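# Open Sunday's pill organiser lid, keep others closed

## Task

Finish with the Sunday compartment's lid swung open to vertical or past it, every other lid latched closed, and the pill organiser resting flat on its base on the table, all of it staying that way without the robot's help; then release it and move the grippers away.

## Robot and tools

ROBOT. Two six-joint arms, left_arm and right_arm, each ending in a parallel two-finger gripper. Root links in the scene frame: left_arm at (-0.035, +0.273, 0) m, quat_wxyz (+1.000, 0, 0, -0.016); right_arm at (+0.014, -0.373, 0) m, quat_wxyz (+0.999, 0, 0, -0.040). Joint ranges in rad, base to hand: waist -2.618 to 3.054, shoulder 0.000 to 3.142, elbow 0.000 to 3.142, wrist pitch -1.571 to 1.571, wrist yaw -1.571 to 1.571, wrist roll -2.094 to 2.094. Elbows cannot fully straighten.

FRAMES. The scene frame has its origin on the tabletop midway between the arms, +z up, +x pointing out across the table, and left_arm on the +y side. The arm names do not refer to sides of any picture. Each gripper has its own frame: fingers extend along its +z, and they close and open along its y. The reported end_effector_position sits between the finger pads, roughly 1 cm short of the tips.

execute_actions(actions). actions is a list of up to 15 actions; an empty list just reports state and images. Each action is a table of up to 15 rows, each row lasting one 1/30 s step; if fewer rows are given, the final row repeats until 15 steps (0.5 s) pass. Every row is a single list of 14 numbers in [-1, 1] covering both arms: dx, dy, dz, rx, ry, rz, opening for left_arm, then the same seven for right_arm, even when one arm is idle. dx..rz are an offset, expressed in that gripper's own axes, from the gripper pose measured when the action began (for a call's first action, the last pose any result reported); every row refers to that same start, rows do not add up. Scale: 1.0 equals 0.6 m of travel or 180 degrees. rx, ry, rz form one rotation vector. opening is absolute, not an offset: +1 fully open (0.093 m), -1 closed.

Per step the commanded pose is clipped to 70 mm and 16 degrees from the measured pose, so a large offset may need several actions; after an action the arm only continues to its last clipped pose, so send the remainder next time. Position wins over orientation when both cannot be met. Joint friction can leave the hand up to about 31 mm off, and tiny commands may not move it at all.

move(target, speed, blocking). target is one 14-number row laid out as above: gripper-frame offsets from the pose in the latest result that showed one, plus absolute openings. Each hand travels a straight line; both paths finish together, lasting 0.5 to 10 s (cut off at 10 s if longer). Rotation takes the shorter direction. speed is top path speed in m/s, 0.002 to 0.5, default 0.25; turning is capped at twice that value in rad/s. Paths ignore obstacles and the other arm; hands lag, drift and may overshoot speed near full reach. Faster motion and targets set deeper past a contact mean harder impacts and pressing. Openings are applied at move start. The move: line reports the ending (done, off_target, moving, held, fault) and any limits: paced means the pose was clipped; held means a safety check blocked some steps, after which the arm may briefly rush. If only one arm is named, the other finished. Distance from each target is listed. With blocking=false the result comes after 0.5 s while motion continues; until an end is reported, further moves and execute_actions are refused, so use wait or stop.

wait(seconds): 0 to 10; lets the scene run with arms holding their last command, returning early if a running move ends. stop(): brakes the current move (needs room, more when fast); fingers keep moving. zoom_image(camera, region): region [x0, y0, x1, y1] in pixels of that camera's last image, at most 504 by 504. read_manual(section): only "licences", no motion. finished_scene(scene): pass the current scene's number once the goal holds; irreversible.

CAMERAS, all 896x504: cam_head_left, cam_head_right, cam_high, cam_low, cam_left_wrist, cam_right_wrist.

RESULT LINES. The state line gives left_arm: ... | right_arm: ... with end_effector_position (m) and end_effector_quat_wxyz in the scene frame; printed positions can be off, worse far out. Hand target shows where the controller is steering each gripper. pose unreachable means the clearance check altered or blocked that arm's command. grip_measured is the finger motor on the opening scale: pads meet near -0.94 and each mm of object width adds about 0.0208; each gripper has a fixed bias up to 0.02. On contact the fingers stop but the motor keeps heading to the sent value, so the reading barely reveals touching; the farther below the width value you command, the harder the squeeze, up to roughly 50 to 62 N per pad (less on thin parts under 5 mm; first contact can spike). Keep sending the same closing number to maintain a grip. The last entry in each Joint positions list is the opening in metres, which reads zero when blocked. MOTOR HOT appears at 75 °C; 90 °C halts that arm 10 s (then disabled 5 min before re-arming); at 100 °C the arm goes limp and drops. FAULT or OVER-TEMPERATURE FAULT lines mark stops.

AVOID. Knocking anything off the table; arms striking or shoving each other; drops, slams, and forceful pushes against the organiser. Loose objects may occasionally get nudged by outside forces. To keep an arm still, send it the offset back to its desired pose in the first call of a reply and zeros afterwards, always with the opening it should hold. An arm blocked by an object keeps pushing until commanded otherwise. Before finishing, open the grippers and withdraw them so nothing depends on the robot.

Each tool is called after "Call:" by a JSON object that holds its "method" and its "body".

## Session

Call:
{"method": "execute_actions", "body": {"actions": []}}

Scene clock: 0.00 s.
left_arm: end_effector_position=(+0.2992, +0.5141, +0.3101) grip_measured=+1.000 end_effector_quat_wxyz=(+0.414, -0.498, +0.681, -0.341) | right_arm: end_effector_position=(+0.3198, -0.5034, +0.3138) grip_measured=+0.996 end_effector_quat_wxyz=(+0.641, +0.051, +0.728, -0.238)
Joint positions: left_arm=[ 0.973  1.522  1.494 -0.688  0.866 -0.736  0.093] | right_arm=[-0.302  0.816  0.67   0.082  0.043 -0.283  0.093]
Joint velocities: left_arm=[ 0.012 -0.002 -0.002 -0.022  0.007 -0.037  0.   ] | right_arm=[-0.017 -0.007 -0.012 -0.066  0.007 -0.066 -0.   ]
Hand target (left_arm): +0.299, +0.514, +0.310; +0.414, -0.498, +0.681, -0.341
Hand target (right_arm): +0.320, -0.503, +0.314; +0.641, +0.051, +0.728, -0.238

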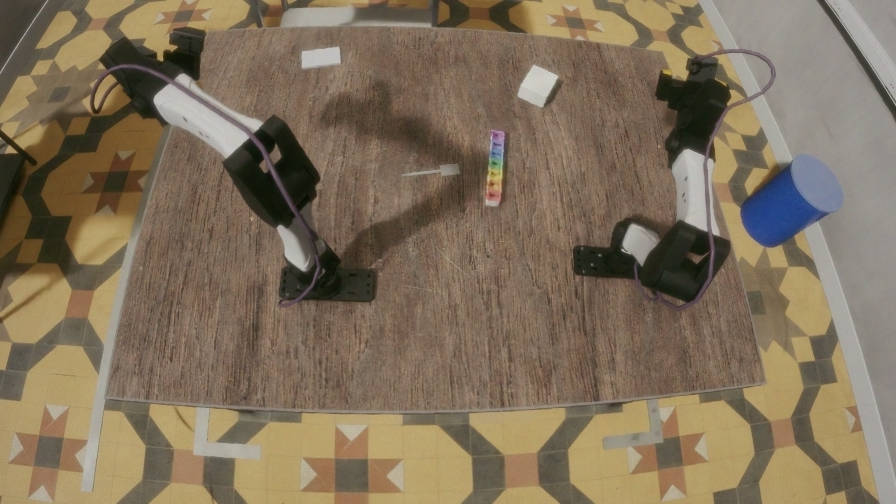

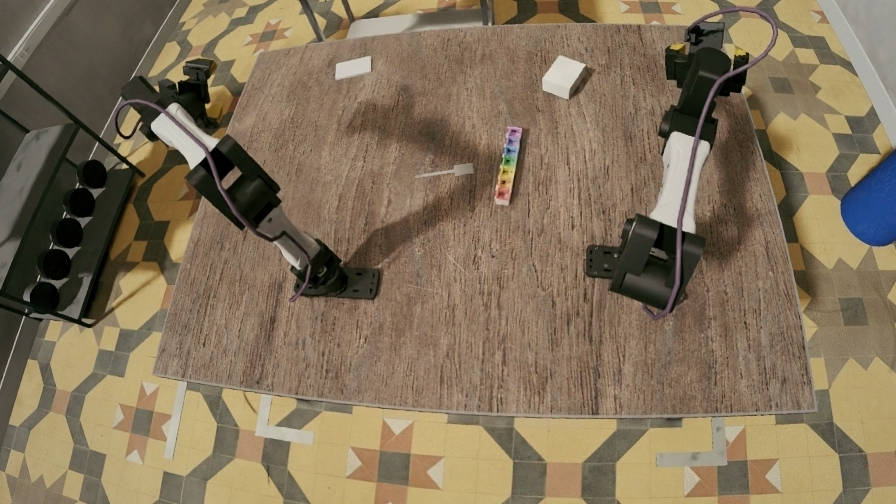

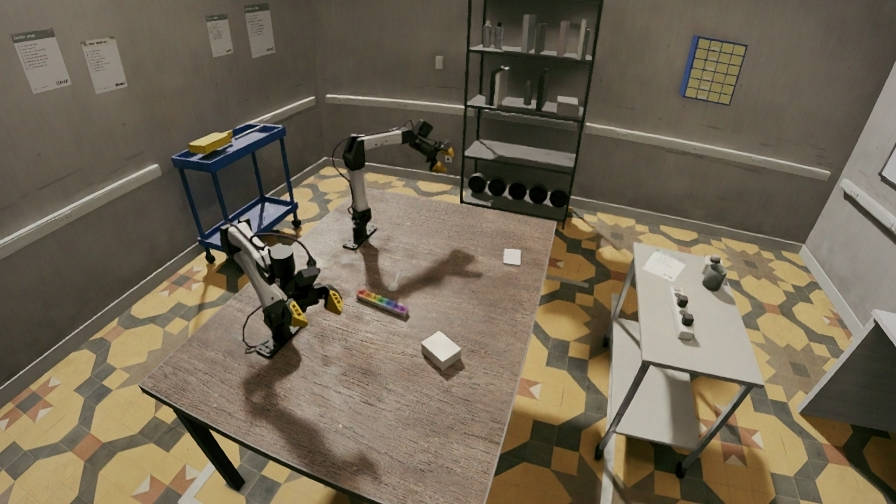

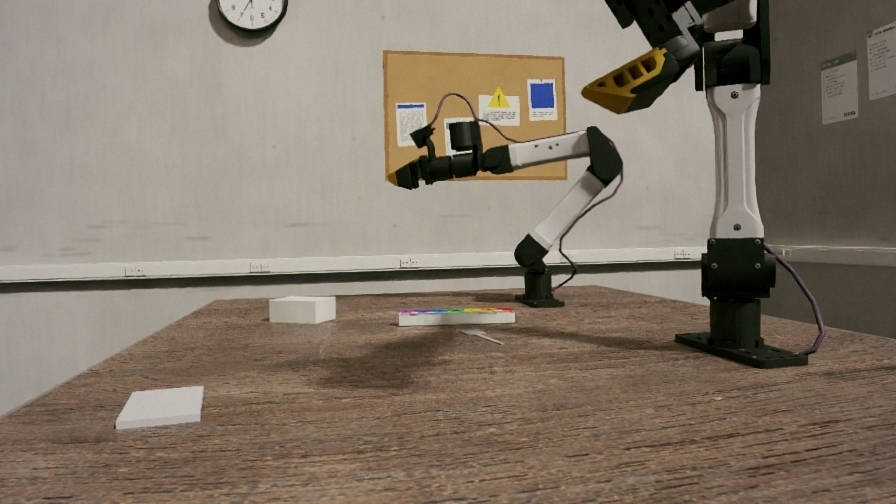

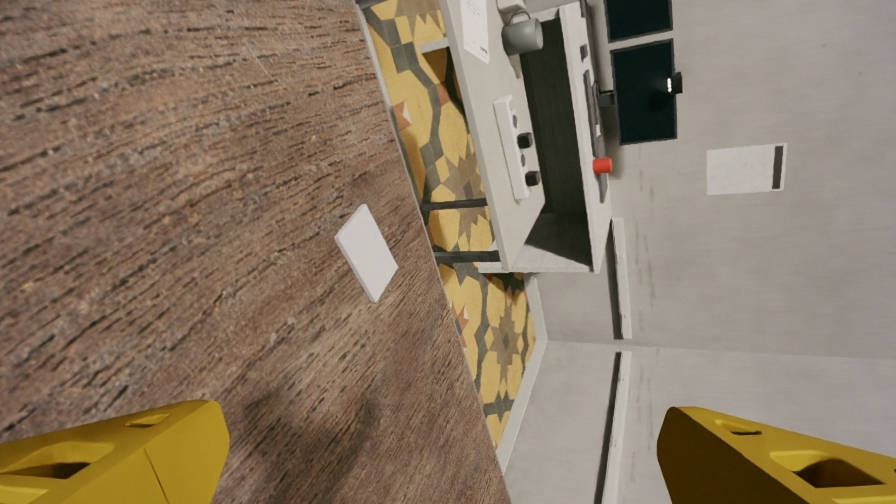

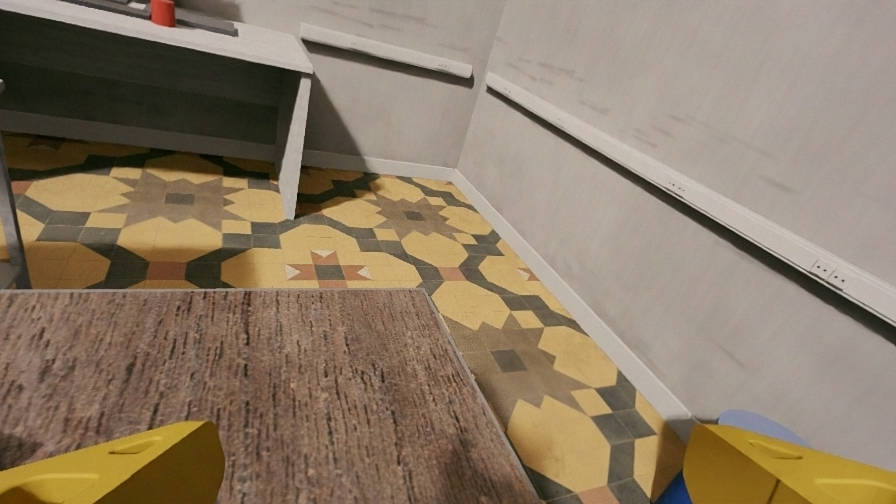

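Call:
{"method": "zoom_image", "body": {"camera": "cam_head_left", "region": [440, 115, 560, 220]}}

Call:
{"method": "zoom_image", "body": {"camera": "cam_head_right", "region": [450, 115, 570, 220]}}

Call:
{"method": "zoom_image", "body": {"camera": "cam_high", "region": [340, 275, 430, 330]}}

Call:
{"method": "zoom_image", "body": {"camera": "cam_low", "region": [385, 295, 530, 350]}}

Region (440, 115, 560, 220) of cam_head_left's 896x504 image, scaled by 4.200, with more detail than that image has; it fills the top 441 rows of this view, and the rest is white.

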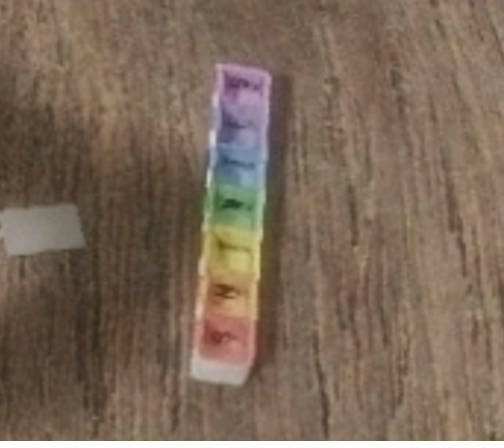

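Region (450, 115, 570, 220) of cam_head_right's 896x504 image, scaled by 4.200, with more detail than that image has; it fills the top 441 rows of this view, and the rest is white.

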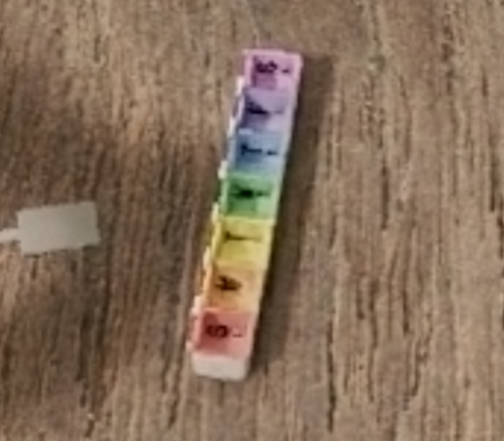

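Region (340, 275, 430, 330) of cam_high's 896x504 image, scaled by 5.600, with more detail than that image has.

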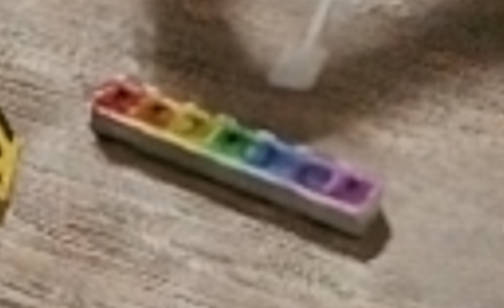

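Region (385, 295, 530, 350) of cam_low's 896x504 image, scaled by 3.476, with more detail than that image has; it fills the top 191 rows of this view, and the rest is white.

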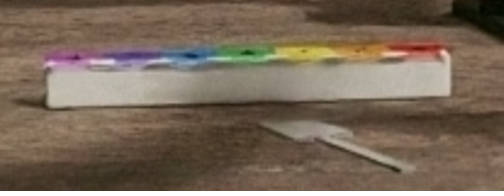

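Call:
{"method": "move", "body": {"target": [0.989,0.071,0.1535,-0.2027,0.2896,0.4024,0.3,0.249,0.592,-0.484,-0.5324,-0.2261,-0.7642,0.3], "speed": 0.4}}

Scene clock: 124.50 s.
left_arm: end_effector_position=(+0.2674, -0.0408, +0.0919) grip_measured=+0.302 end_effector_quat_wxyz=(+0.048, +0.075, +0.996, +0.019) | right_arm: end_effector_position=(+0.1673, -0.1031, +0.0966) grip_measured=+0.303 end_effector_quat_wxyz=(-0.072, +0.986, -0.074, +0.132)
Joint positions: left_arm=[-0.808  2.188  1.966 -1.306 -0.095 -0.688  0.06 ] | right_arm=[ 1.245  1.522  1.092 -0.915  0.203 -1.849  0.06 ]
Joint velocities: left_arm=[-0.002 -0.007  0.002 -0.051 -0.051  0.022  0.001] | right_arm=[-0.007  0.002  0.017  0.037 -0.022 -0.051 -0.001]
Hand target (left_arm): +0.270, -0.045, +0.098; +0.057, +0.080, +0.995, +0.017
Hand target (right_arm): +0.167, -0.102, +0.096; -0.062, +0.987, -0.064, +0.134
Off the commanded pose (left_arm): 0.013 m, 3 deg.
Off the commanded pose (right_arm): 0.008 m, 2 deg.
move: off_target (left_arm)

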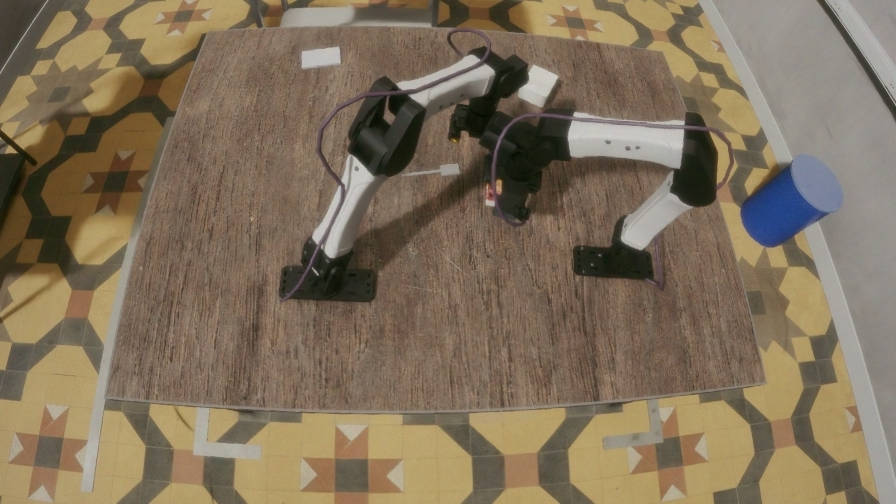

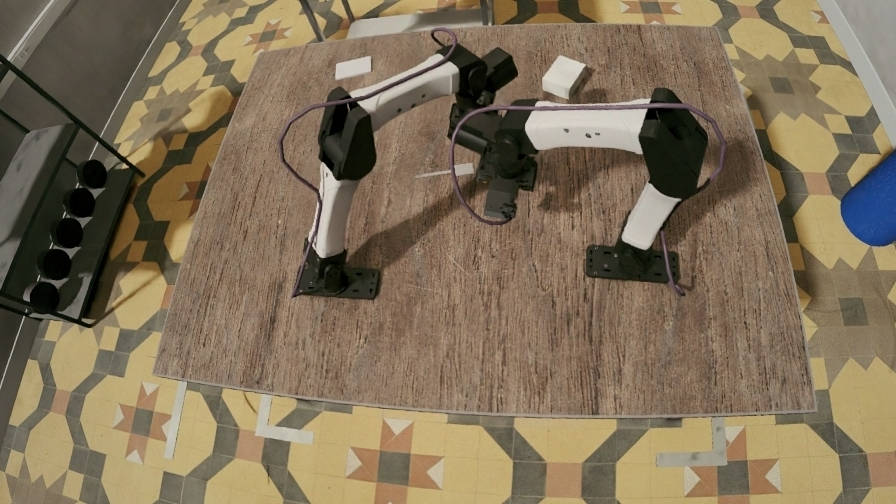

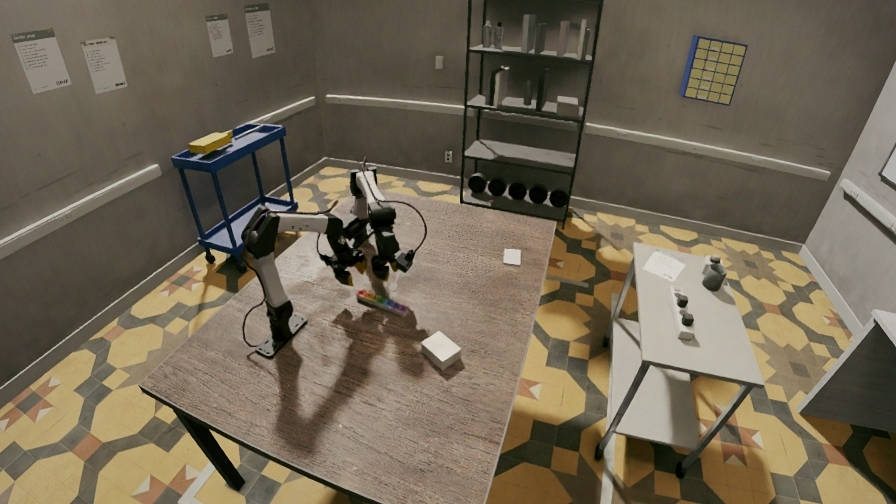

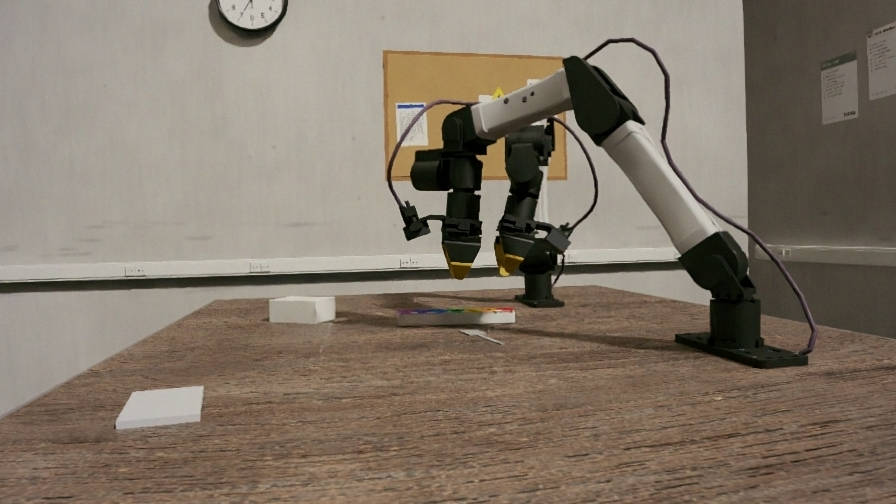

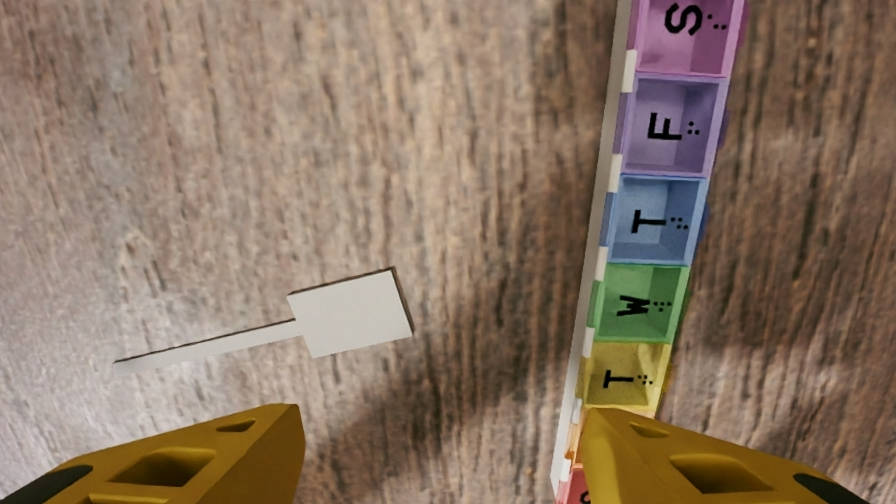

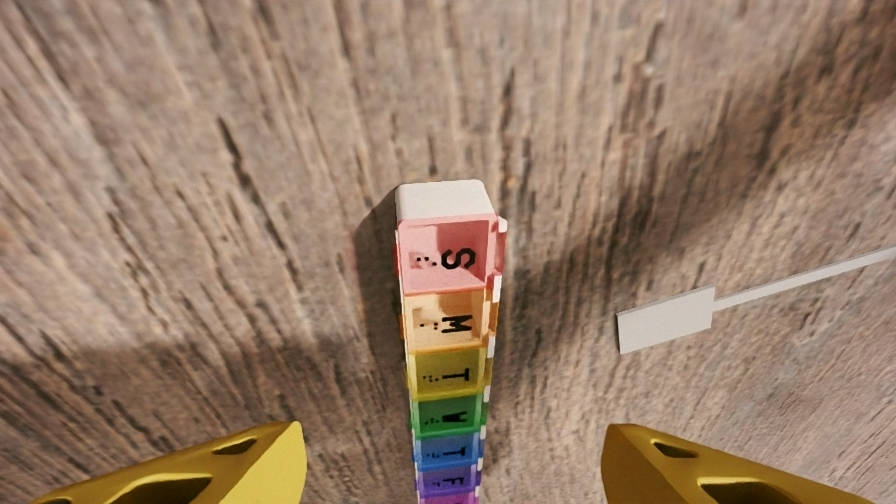

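Call:
{"method": "zoom_image", "body": {"camera": "cam_right_wrist", "region": [350, 160, 560, 370]}}

Call:
{"method": "zoom_image", "body": {"camera": "cam_left_wrist", "region": [520, 0, 800, 504]}}

Region (350, 160, 560, 370) of cam_right_wrist's 896x504 image, scaled by 2.400, with more detail than that image has.

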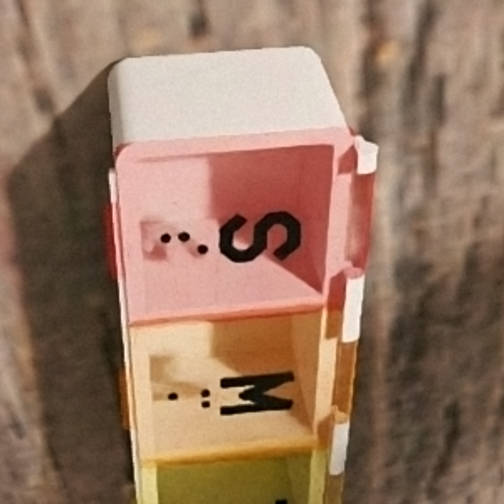

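Region (520, 0, 800, 504) of cam_left_wrist's 896x504 image, scaled by 1.000.

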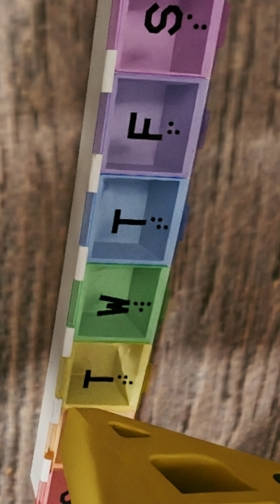

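Call:
{"method": "move", "body": {"target": [0.008,-0.125,0.072,0.014,0,0,0.4,-0.012,0,0.075,-0.01,0,0,0.3], "speed": 0.12}}

Scene clock: 197.73 s.
left_arm: end_effector_position=(+0.2558, -0.0988, +0.0437) grip_measured=+0.398 end_effector_quat_wxyz=(+0.041, +0.082, +0.996, +0.014) | right_arm: end_effector_position=(+0.1723, -0.0914, +0.0622) grip_measured=+0.303 end_effector_quat_wxyz=(-0.070, +0.986, -0.074, +0.132)
Joint positions: left_arm=[-0.903  2.383  2.105 -1.259 -0.079 -0.77   0.064] | right_arm=[ 1.245  1.608  1.036 -0.777  0.203 -1.849  0.06 ]
Joint velocities: left_arm=[-0.012  0.007 -0.002 -0.007  0.081 -0.007 -0.   ] | right_arm=[-0.002  0.007 -0.002 -0.022 -0.037  0.037 -0.001]
Hand target (left_arm): +0.258, -0.096, +0.047; +0.042, +0.079, +0.996, +0.013
Hand target (right_arm): +0.172, -0.097, +0.052; -0.056, +0.987, -0.076, +0.131
Off the commanded pose (left_arm): 0.014 m, 2 deg.
Off the commanded pose (right_arm): 0.012 m, 2 deg.
move: held (left_arm, right_arm); limits=held; held on 18 of 41 steps (left_arm, right_arm), including the last (left_arm, right_arm)
pose unreachable (left arm): on one or more control steps of this call, first in action 0 (counted from 0), this arm could not follow its commanded pose, so it was not sent that pose on those steps. On the call's last step it was still not sent that pose. It may still have moved: this result reports where it is.
cause: the commanded pose would bring a part of the arm too close to another arm (this arm's forearm (the part past joint 3) and the other arm's wrist (the part past joint 4)).
pose unreachable (right arm): on one or more control steps of this call, first in action 0 (counted from 0), this arm could not follow its commanded pose, so it was not sent that pose on those steps. On the call's last step it was still not sent that pose. It may still have moved: this result reports where it is.
cause: the commanded pose would bring a part of the arm too close to another arm (this arm's wrist (the part past joint 4) and the other arm's forearm (the part past joint 3)).

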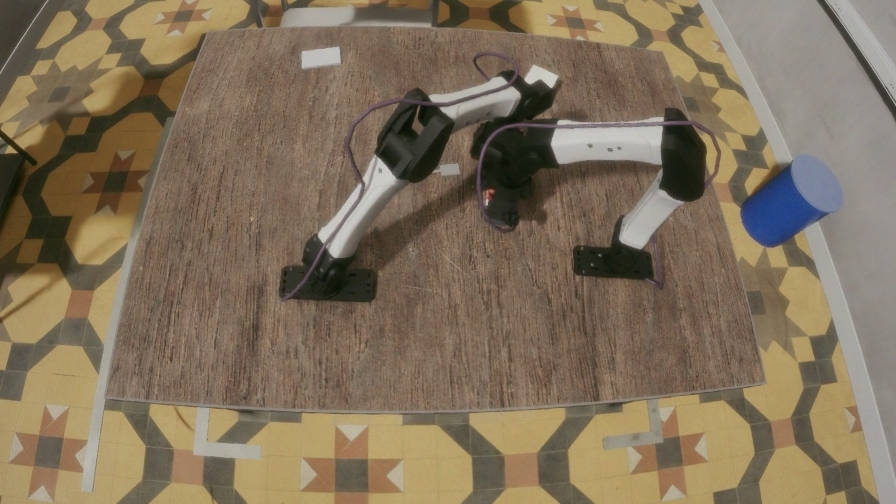

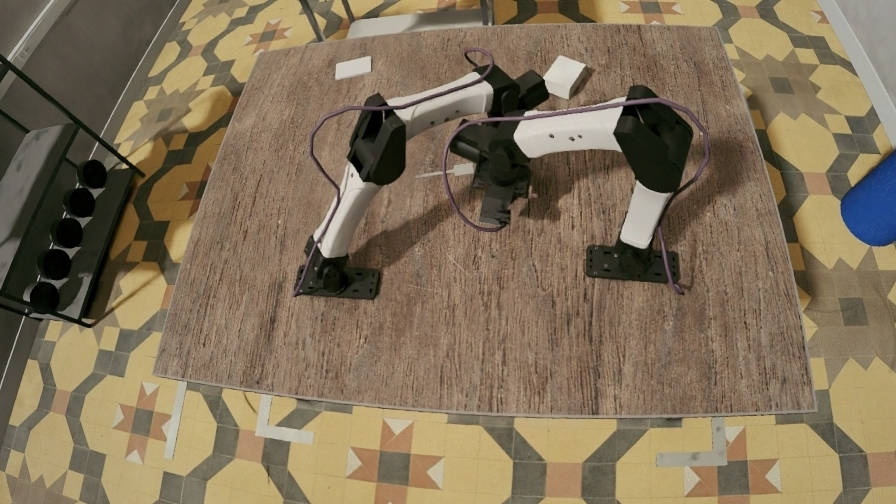

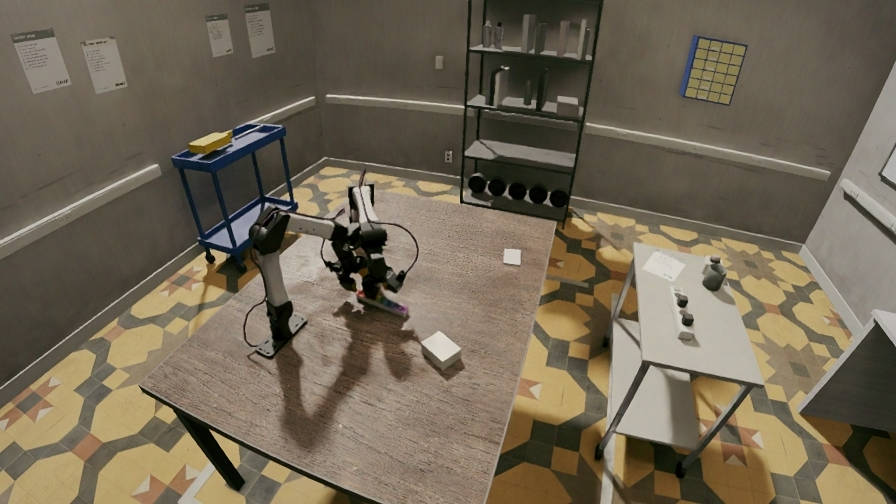

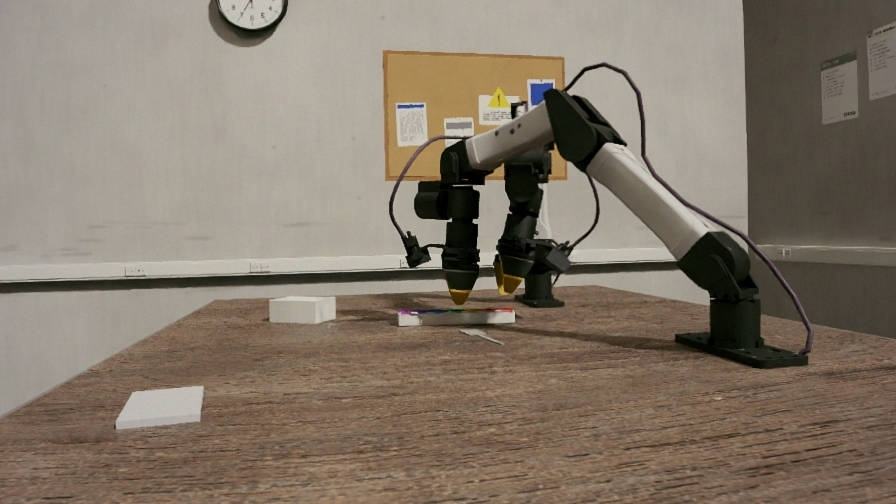

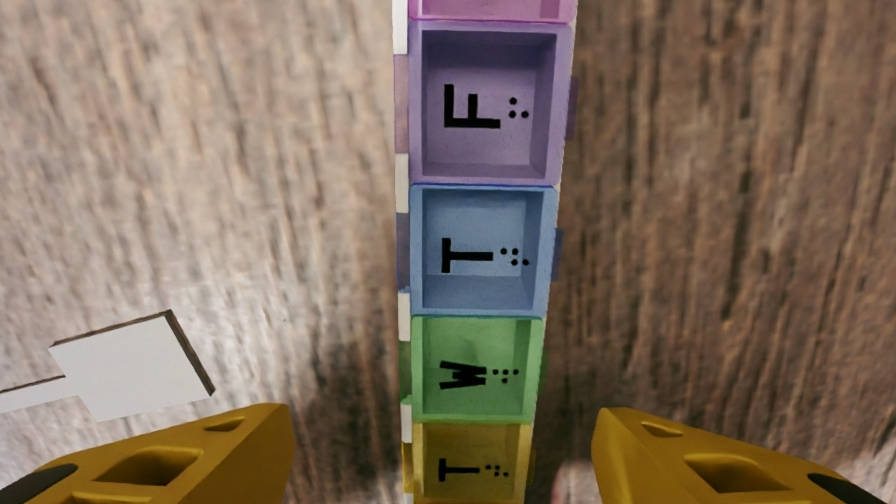

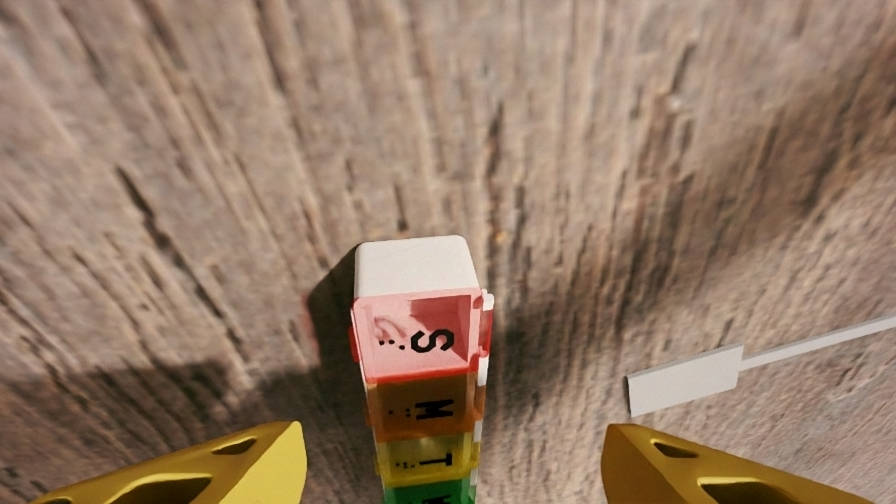

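Call:
{"method": "move", "body": {"target": [0.144,0.128,-0.076,-0.028,-0.03,0,0.3,0.12,0.287,-0.117,0,0,0.5,0.3], "speed": 0.4}}

Scene clock: 320.07 s.
left_arm: end_effector_position=(+0.2558, -0.0988, +0.0437) grip_measured=+0.302 end_effector_quat_wxyz=(+0.041, +0.082, +0.996, +0.014) | right_arm: end_effector_position=(+0.1724, -0.0913, +0.0623) grip_measured=+0.303 end_effector_quat_wxyz=(-0.071, +0.986, -0.074, +0.132)
Joint positions: left_arm=[-0.903  2.383  2.105 -1.259 -0.079 -0.77   0.06 ] | right_arm=[ 1.245  1.608  1.036 -0.776  0.203 -1.849  0.06 ]
Joint velocities: left_arm=[ 0.017  0.007  0.012  0.022 -0.022  0.051 -0.001] | right_arm=[ 0.002  0.002 -0.012  0.037 -0.037  0.051  0.   ]
Hand target (left_arm): +0.258, -0.096, +0.047; +0.042, +0.079, +0.996, +0.013
Hand target (right_arm): +0.172, -0.097, +0.052; -0.056, +0.987, -0.076, +0.131
Off the commanded pose (left_arm): 0.124 m, 7 deg; position clipped at the last step of the last action.
Off the commanded pose (right_arm): 0.200 m, 90 deg; position and orientation clipped at the last step of the last action.
move: held (left_arm, right_arm); limits=paced,held; held on 70 of 70 steps (left_arm, right_arm), including the last (left_arm, right_arm)
pose unreachable (left arm): on one or more control steps of this call, first in action 0 (counted from 0), this arm could not follow its commanded pose, so it was not sent that pose on those steps. On the call's last step it was still not sent that pose. It may still have moved: this result reports where it is.
cause: the commanded pose would bring a part of the arm too close to another arm (this arm's forearm (the part past joint 3) and the other arm's wrist (the part past joint 4)).
pose unreachable (right arm): on one or more control steps of this call, first in action 0 (counted from 0), this arm could not follow its commanded pose, so it was not sent that pose on those steps. On the call's last step it was still not sent that pose. It may still have moved: this result reports where it is.
cause: the commanded pose would bring a part of the arm too close to another arm (this arm's wrist (the part past joint 4) and the other arm's forearm (the part past joint 3)).

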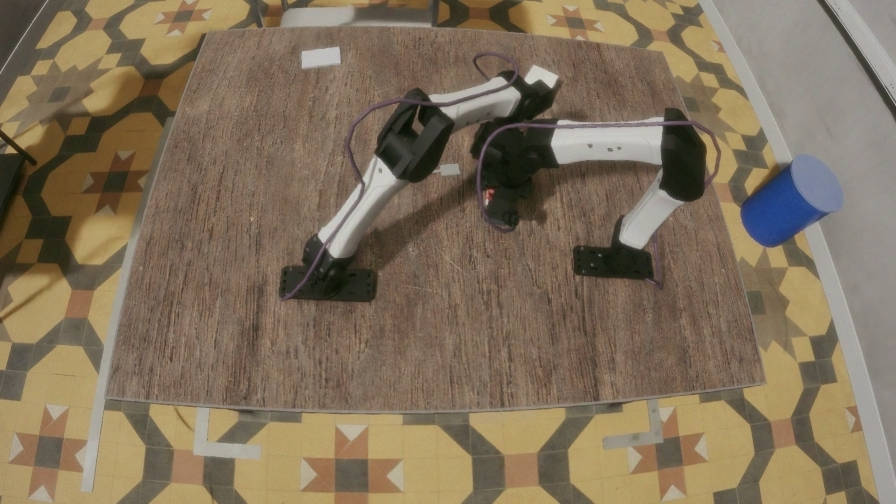

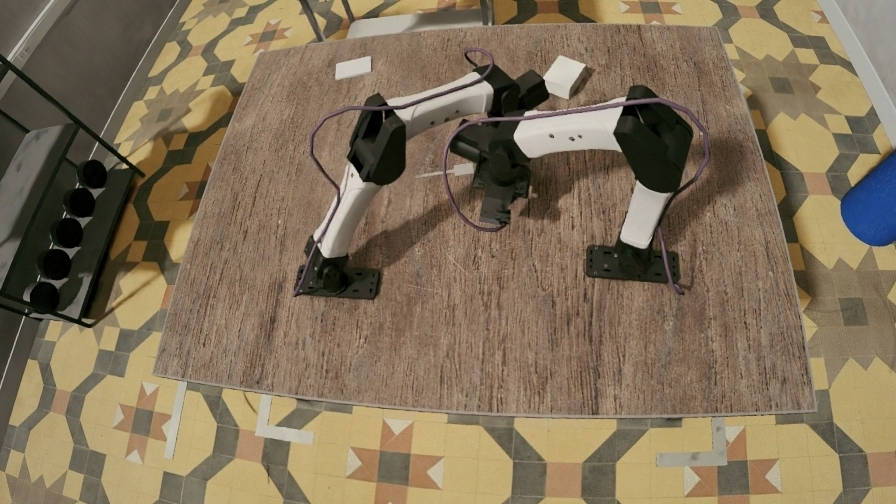

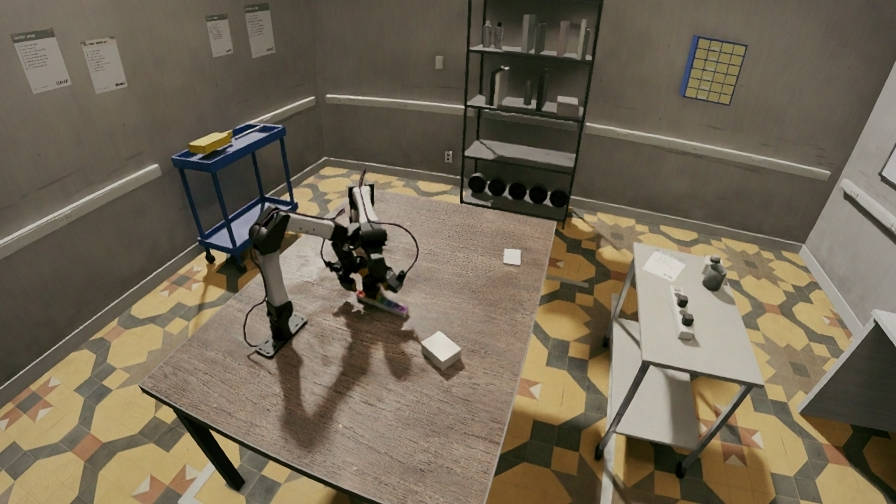

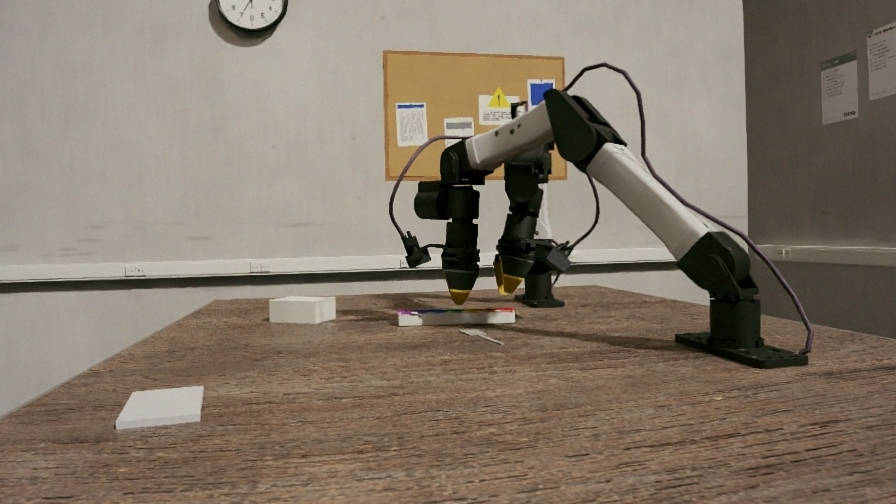

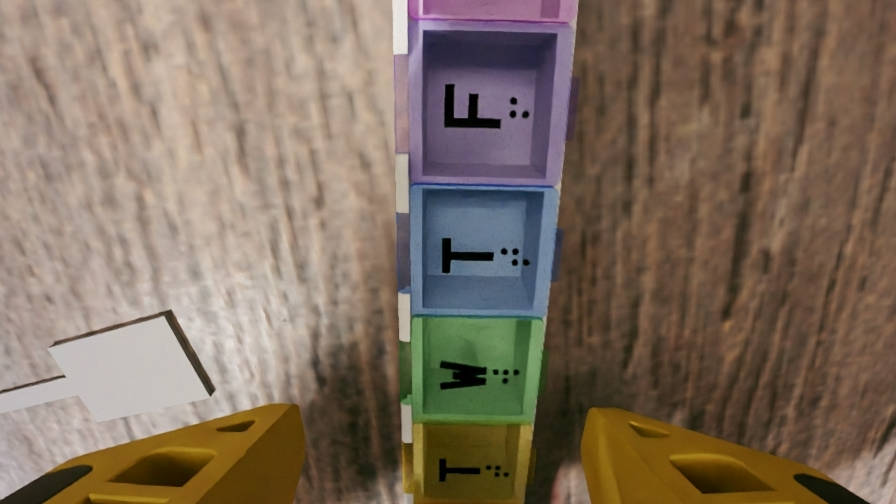

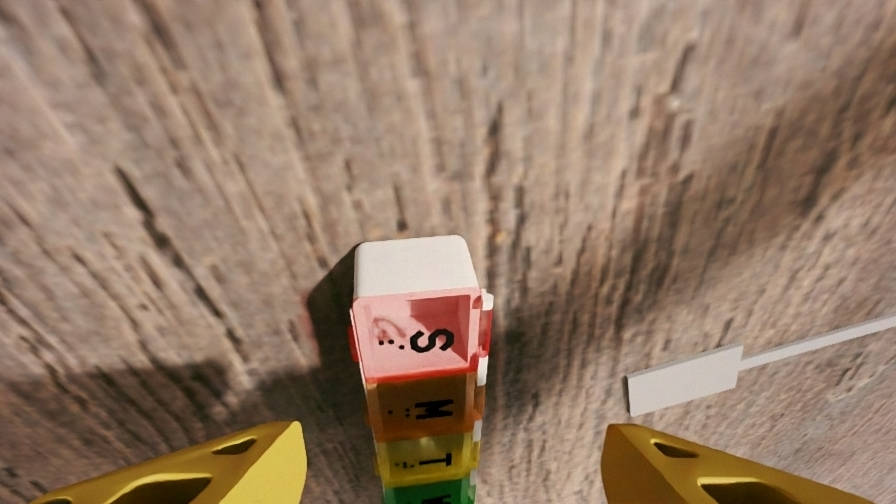

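Call:
{"method": "execute_actions", "body": {"actions": [[[-0.002,0.03,-0.018,0,0,0,0.3,-0.014,0.027,-0.008,0,0,0,0.3],[-0.002,0.03,-0.018,0,0,0,0.3,-0.014,0.027,-0.008,0,0,0,0.3],[-0.003,0.045,-0.026,0,0,0,0.3,-0.02,0.04,-0.012,0,0,0,0.3],[-0.003,0.045,-0.026,0,0,0,0.3,-0.02,0.04,-0.012,0,0,0,0.3],[-0.004,0.06,-0.035,0,0,0,0.3,-0.028,0.054,-0.016,0,0,0,0.3],[-0.004,0.06,-0.035,0,0,0,0.3,-0.028,0.054,-0.016,0,0,0,0.3],[-0.005,0.078,-0.045,0,0,0,0.3,-0.036,0.068,-0.02,0,0,0,0.3],[-0.005,0.078,-0.045,0,0,0,0.3,-0.036,0.068,-0.02,0,0,0,0.3],[-0.006,0.095,-0.055,0,0,0,0.3,-0.043,0.081,-0.025,0,0,0,0.3]]]}}

Scene clock: 337.27 s.
left_arm: end_effector_position=(+0.2702, -0.0470, +0.0821) grip_measured=+0.302 end_effector_quat_wxyz=(+0.047, +0.070, +0.996, +0.008) | right_arm: end_effector_position=(+0.1402, -0.1280, +0.0660) grip_measured=+0.303 end_effector_quat_wxyz=(-0.081, +0.986, -0.069, +0.131)
Joint positions: left_arm=[-0.807  2.202  1.95  -1.262 -0.077 -0.695  0.06 ] | right_arm=[ 1.302  1.41   0.865 -0.795  0.205 -1.804  0.06 ]
Joint velocities: left_arm=[-0.002 -0.037  0.002 -0.007  0.095  0.11  -0.001] | right_arm=[-0.002  0.007 -0.002  0.037  0.11  -0.022  0.001]
Hand target (left_arm): +0.265, -0.043, +0.077; +0.039, +0.081, +0.996, +0.013
Hand target (right_arm): +0.137, -0.136, +0.062; -0.070, +0.986, -0.074, +0.132
Off the commanded pose (left_arm): 0.006 m, 2 deg.
Off the commanded pose (right_arm): 0.010 m, 1 deg.

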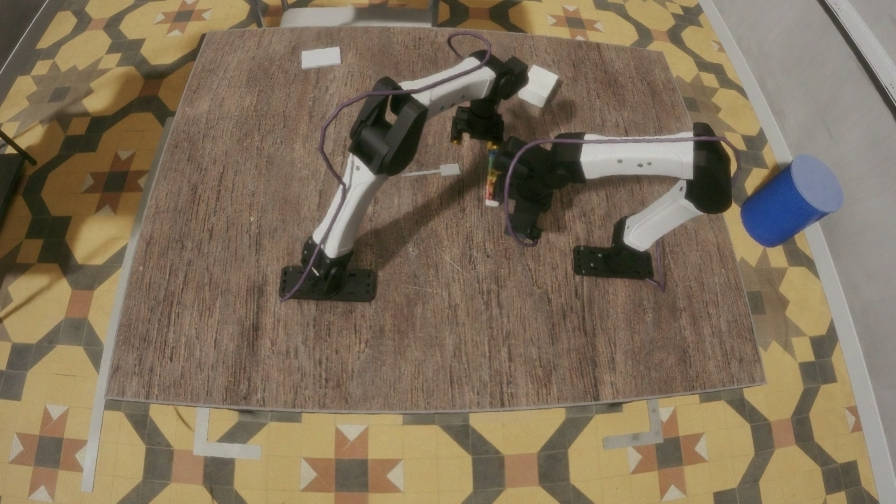

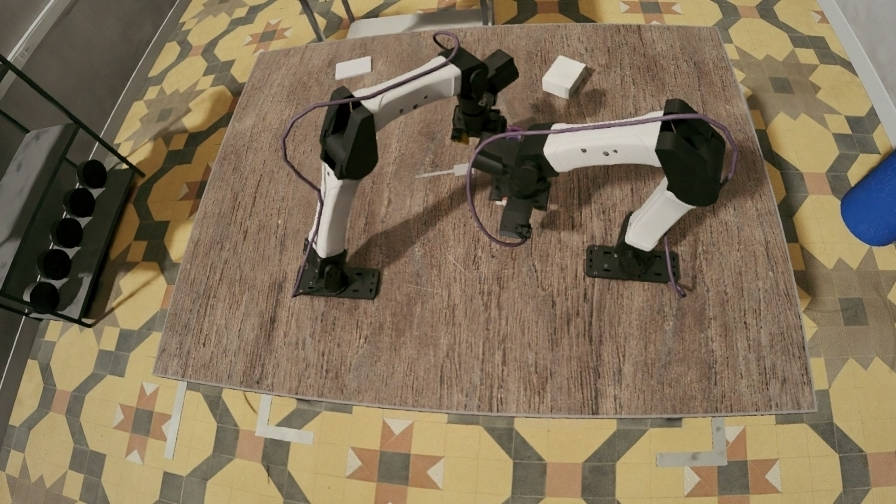

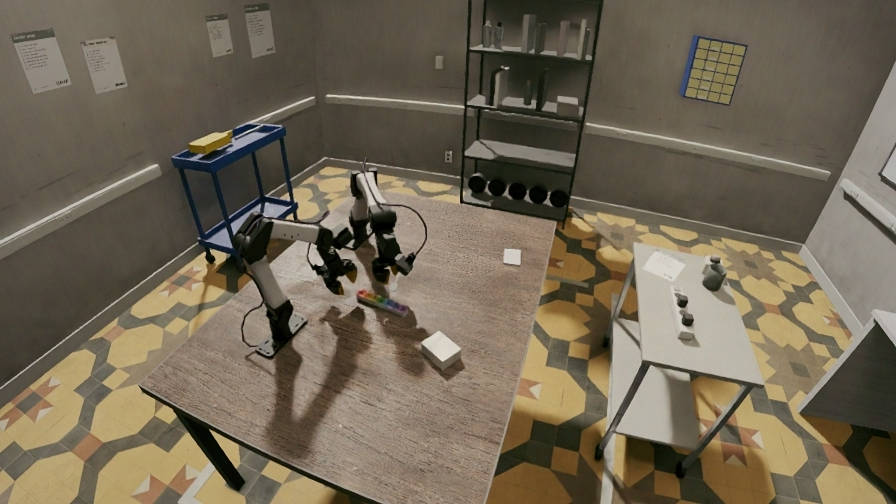

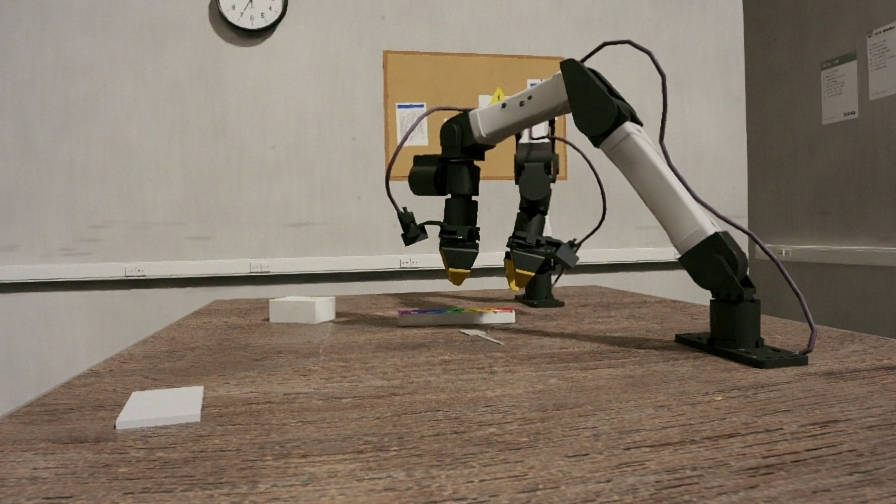

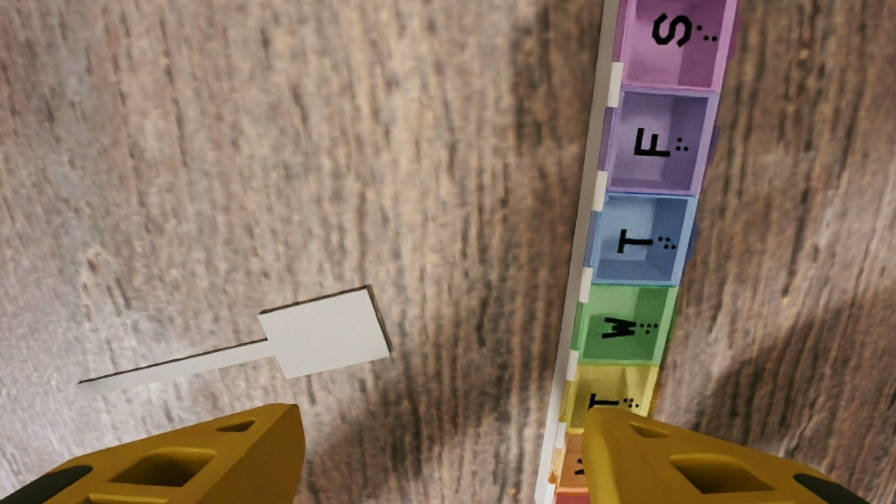

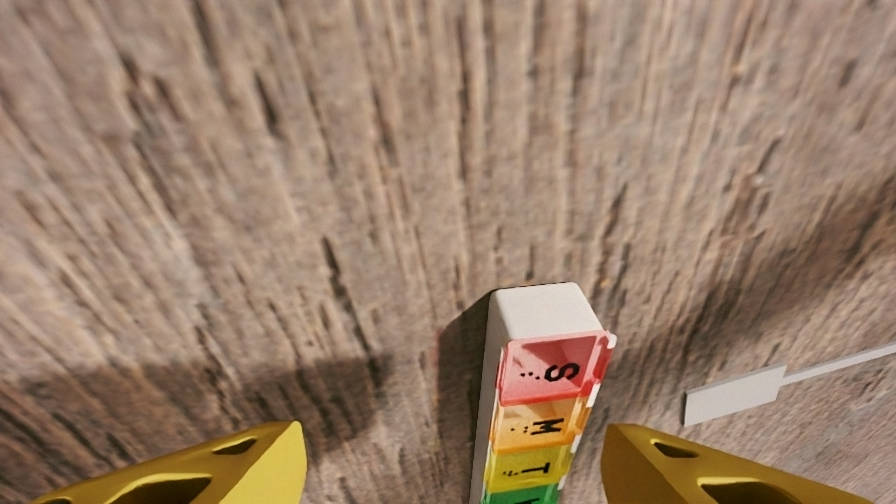

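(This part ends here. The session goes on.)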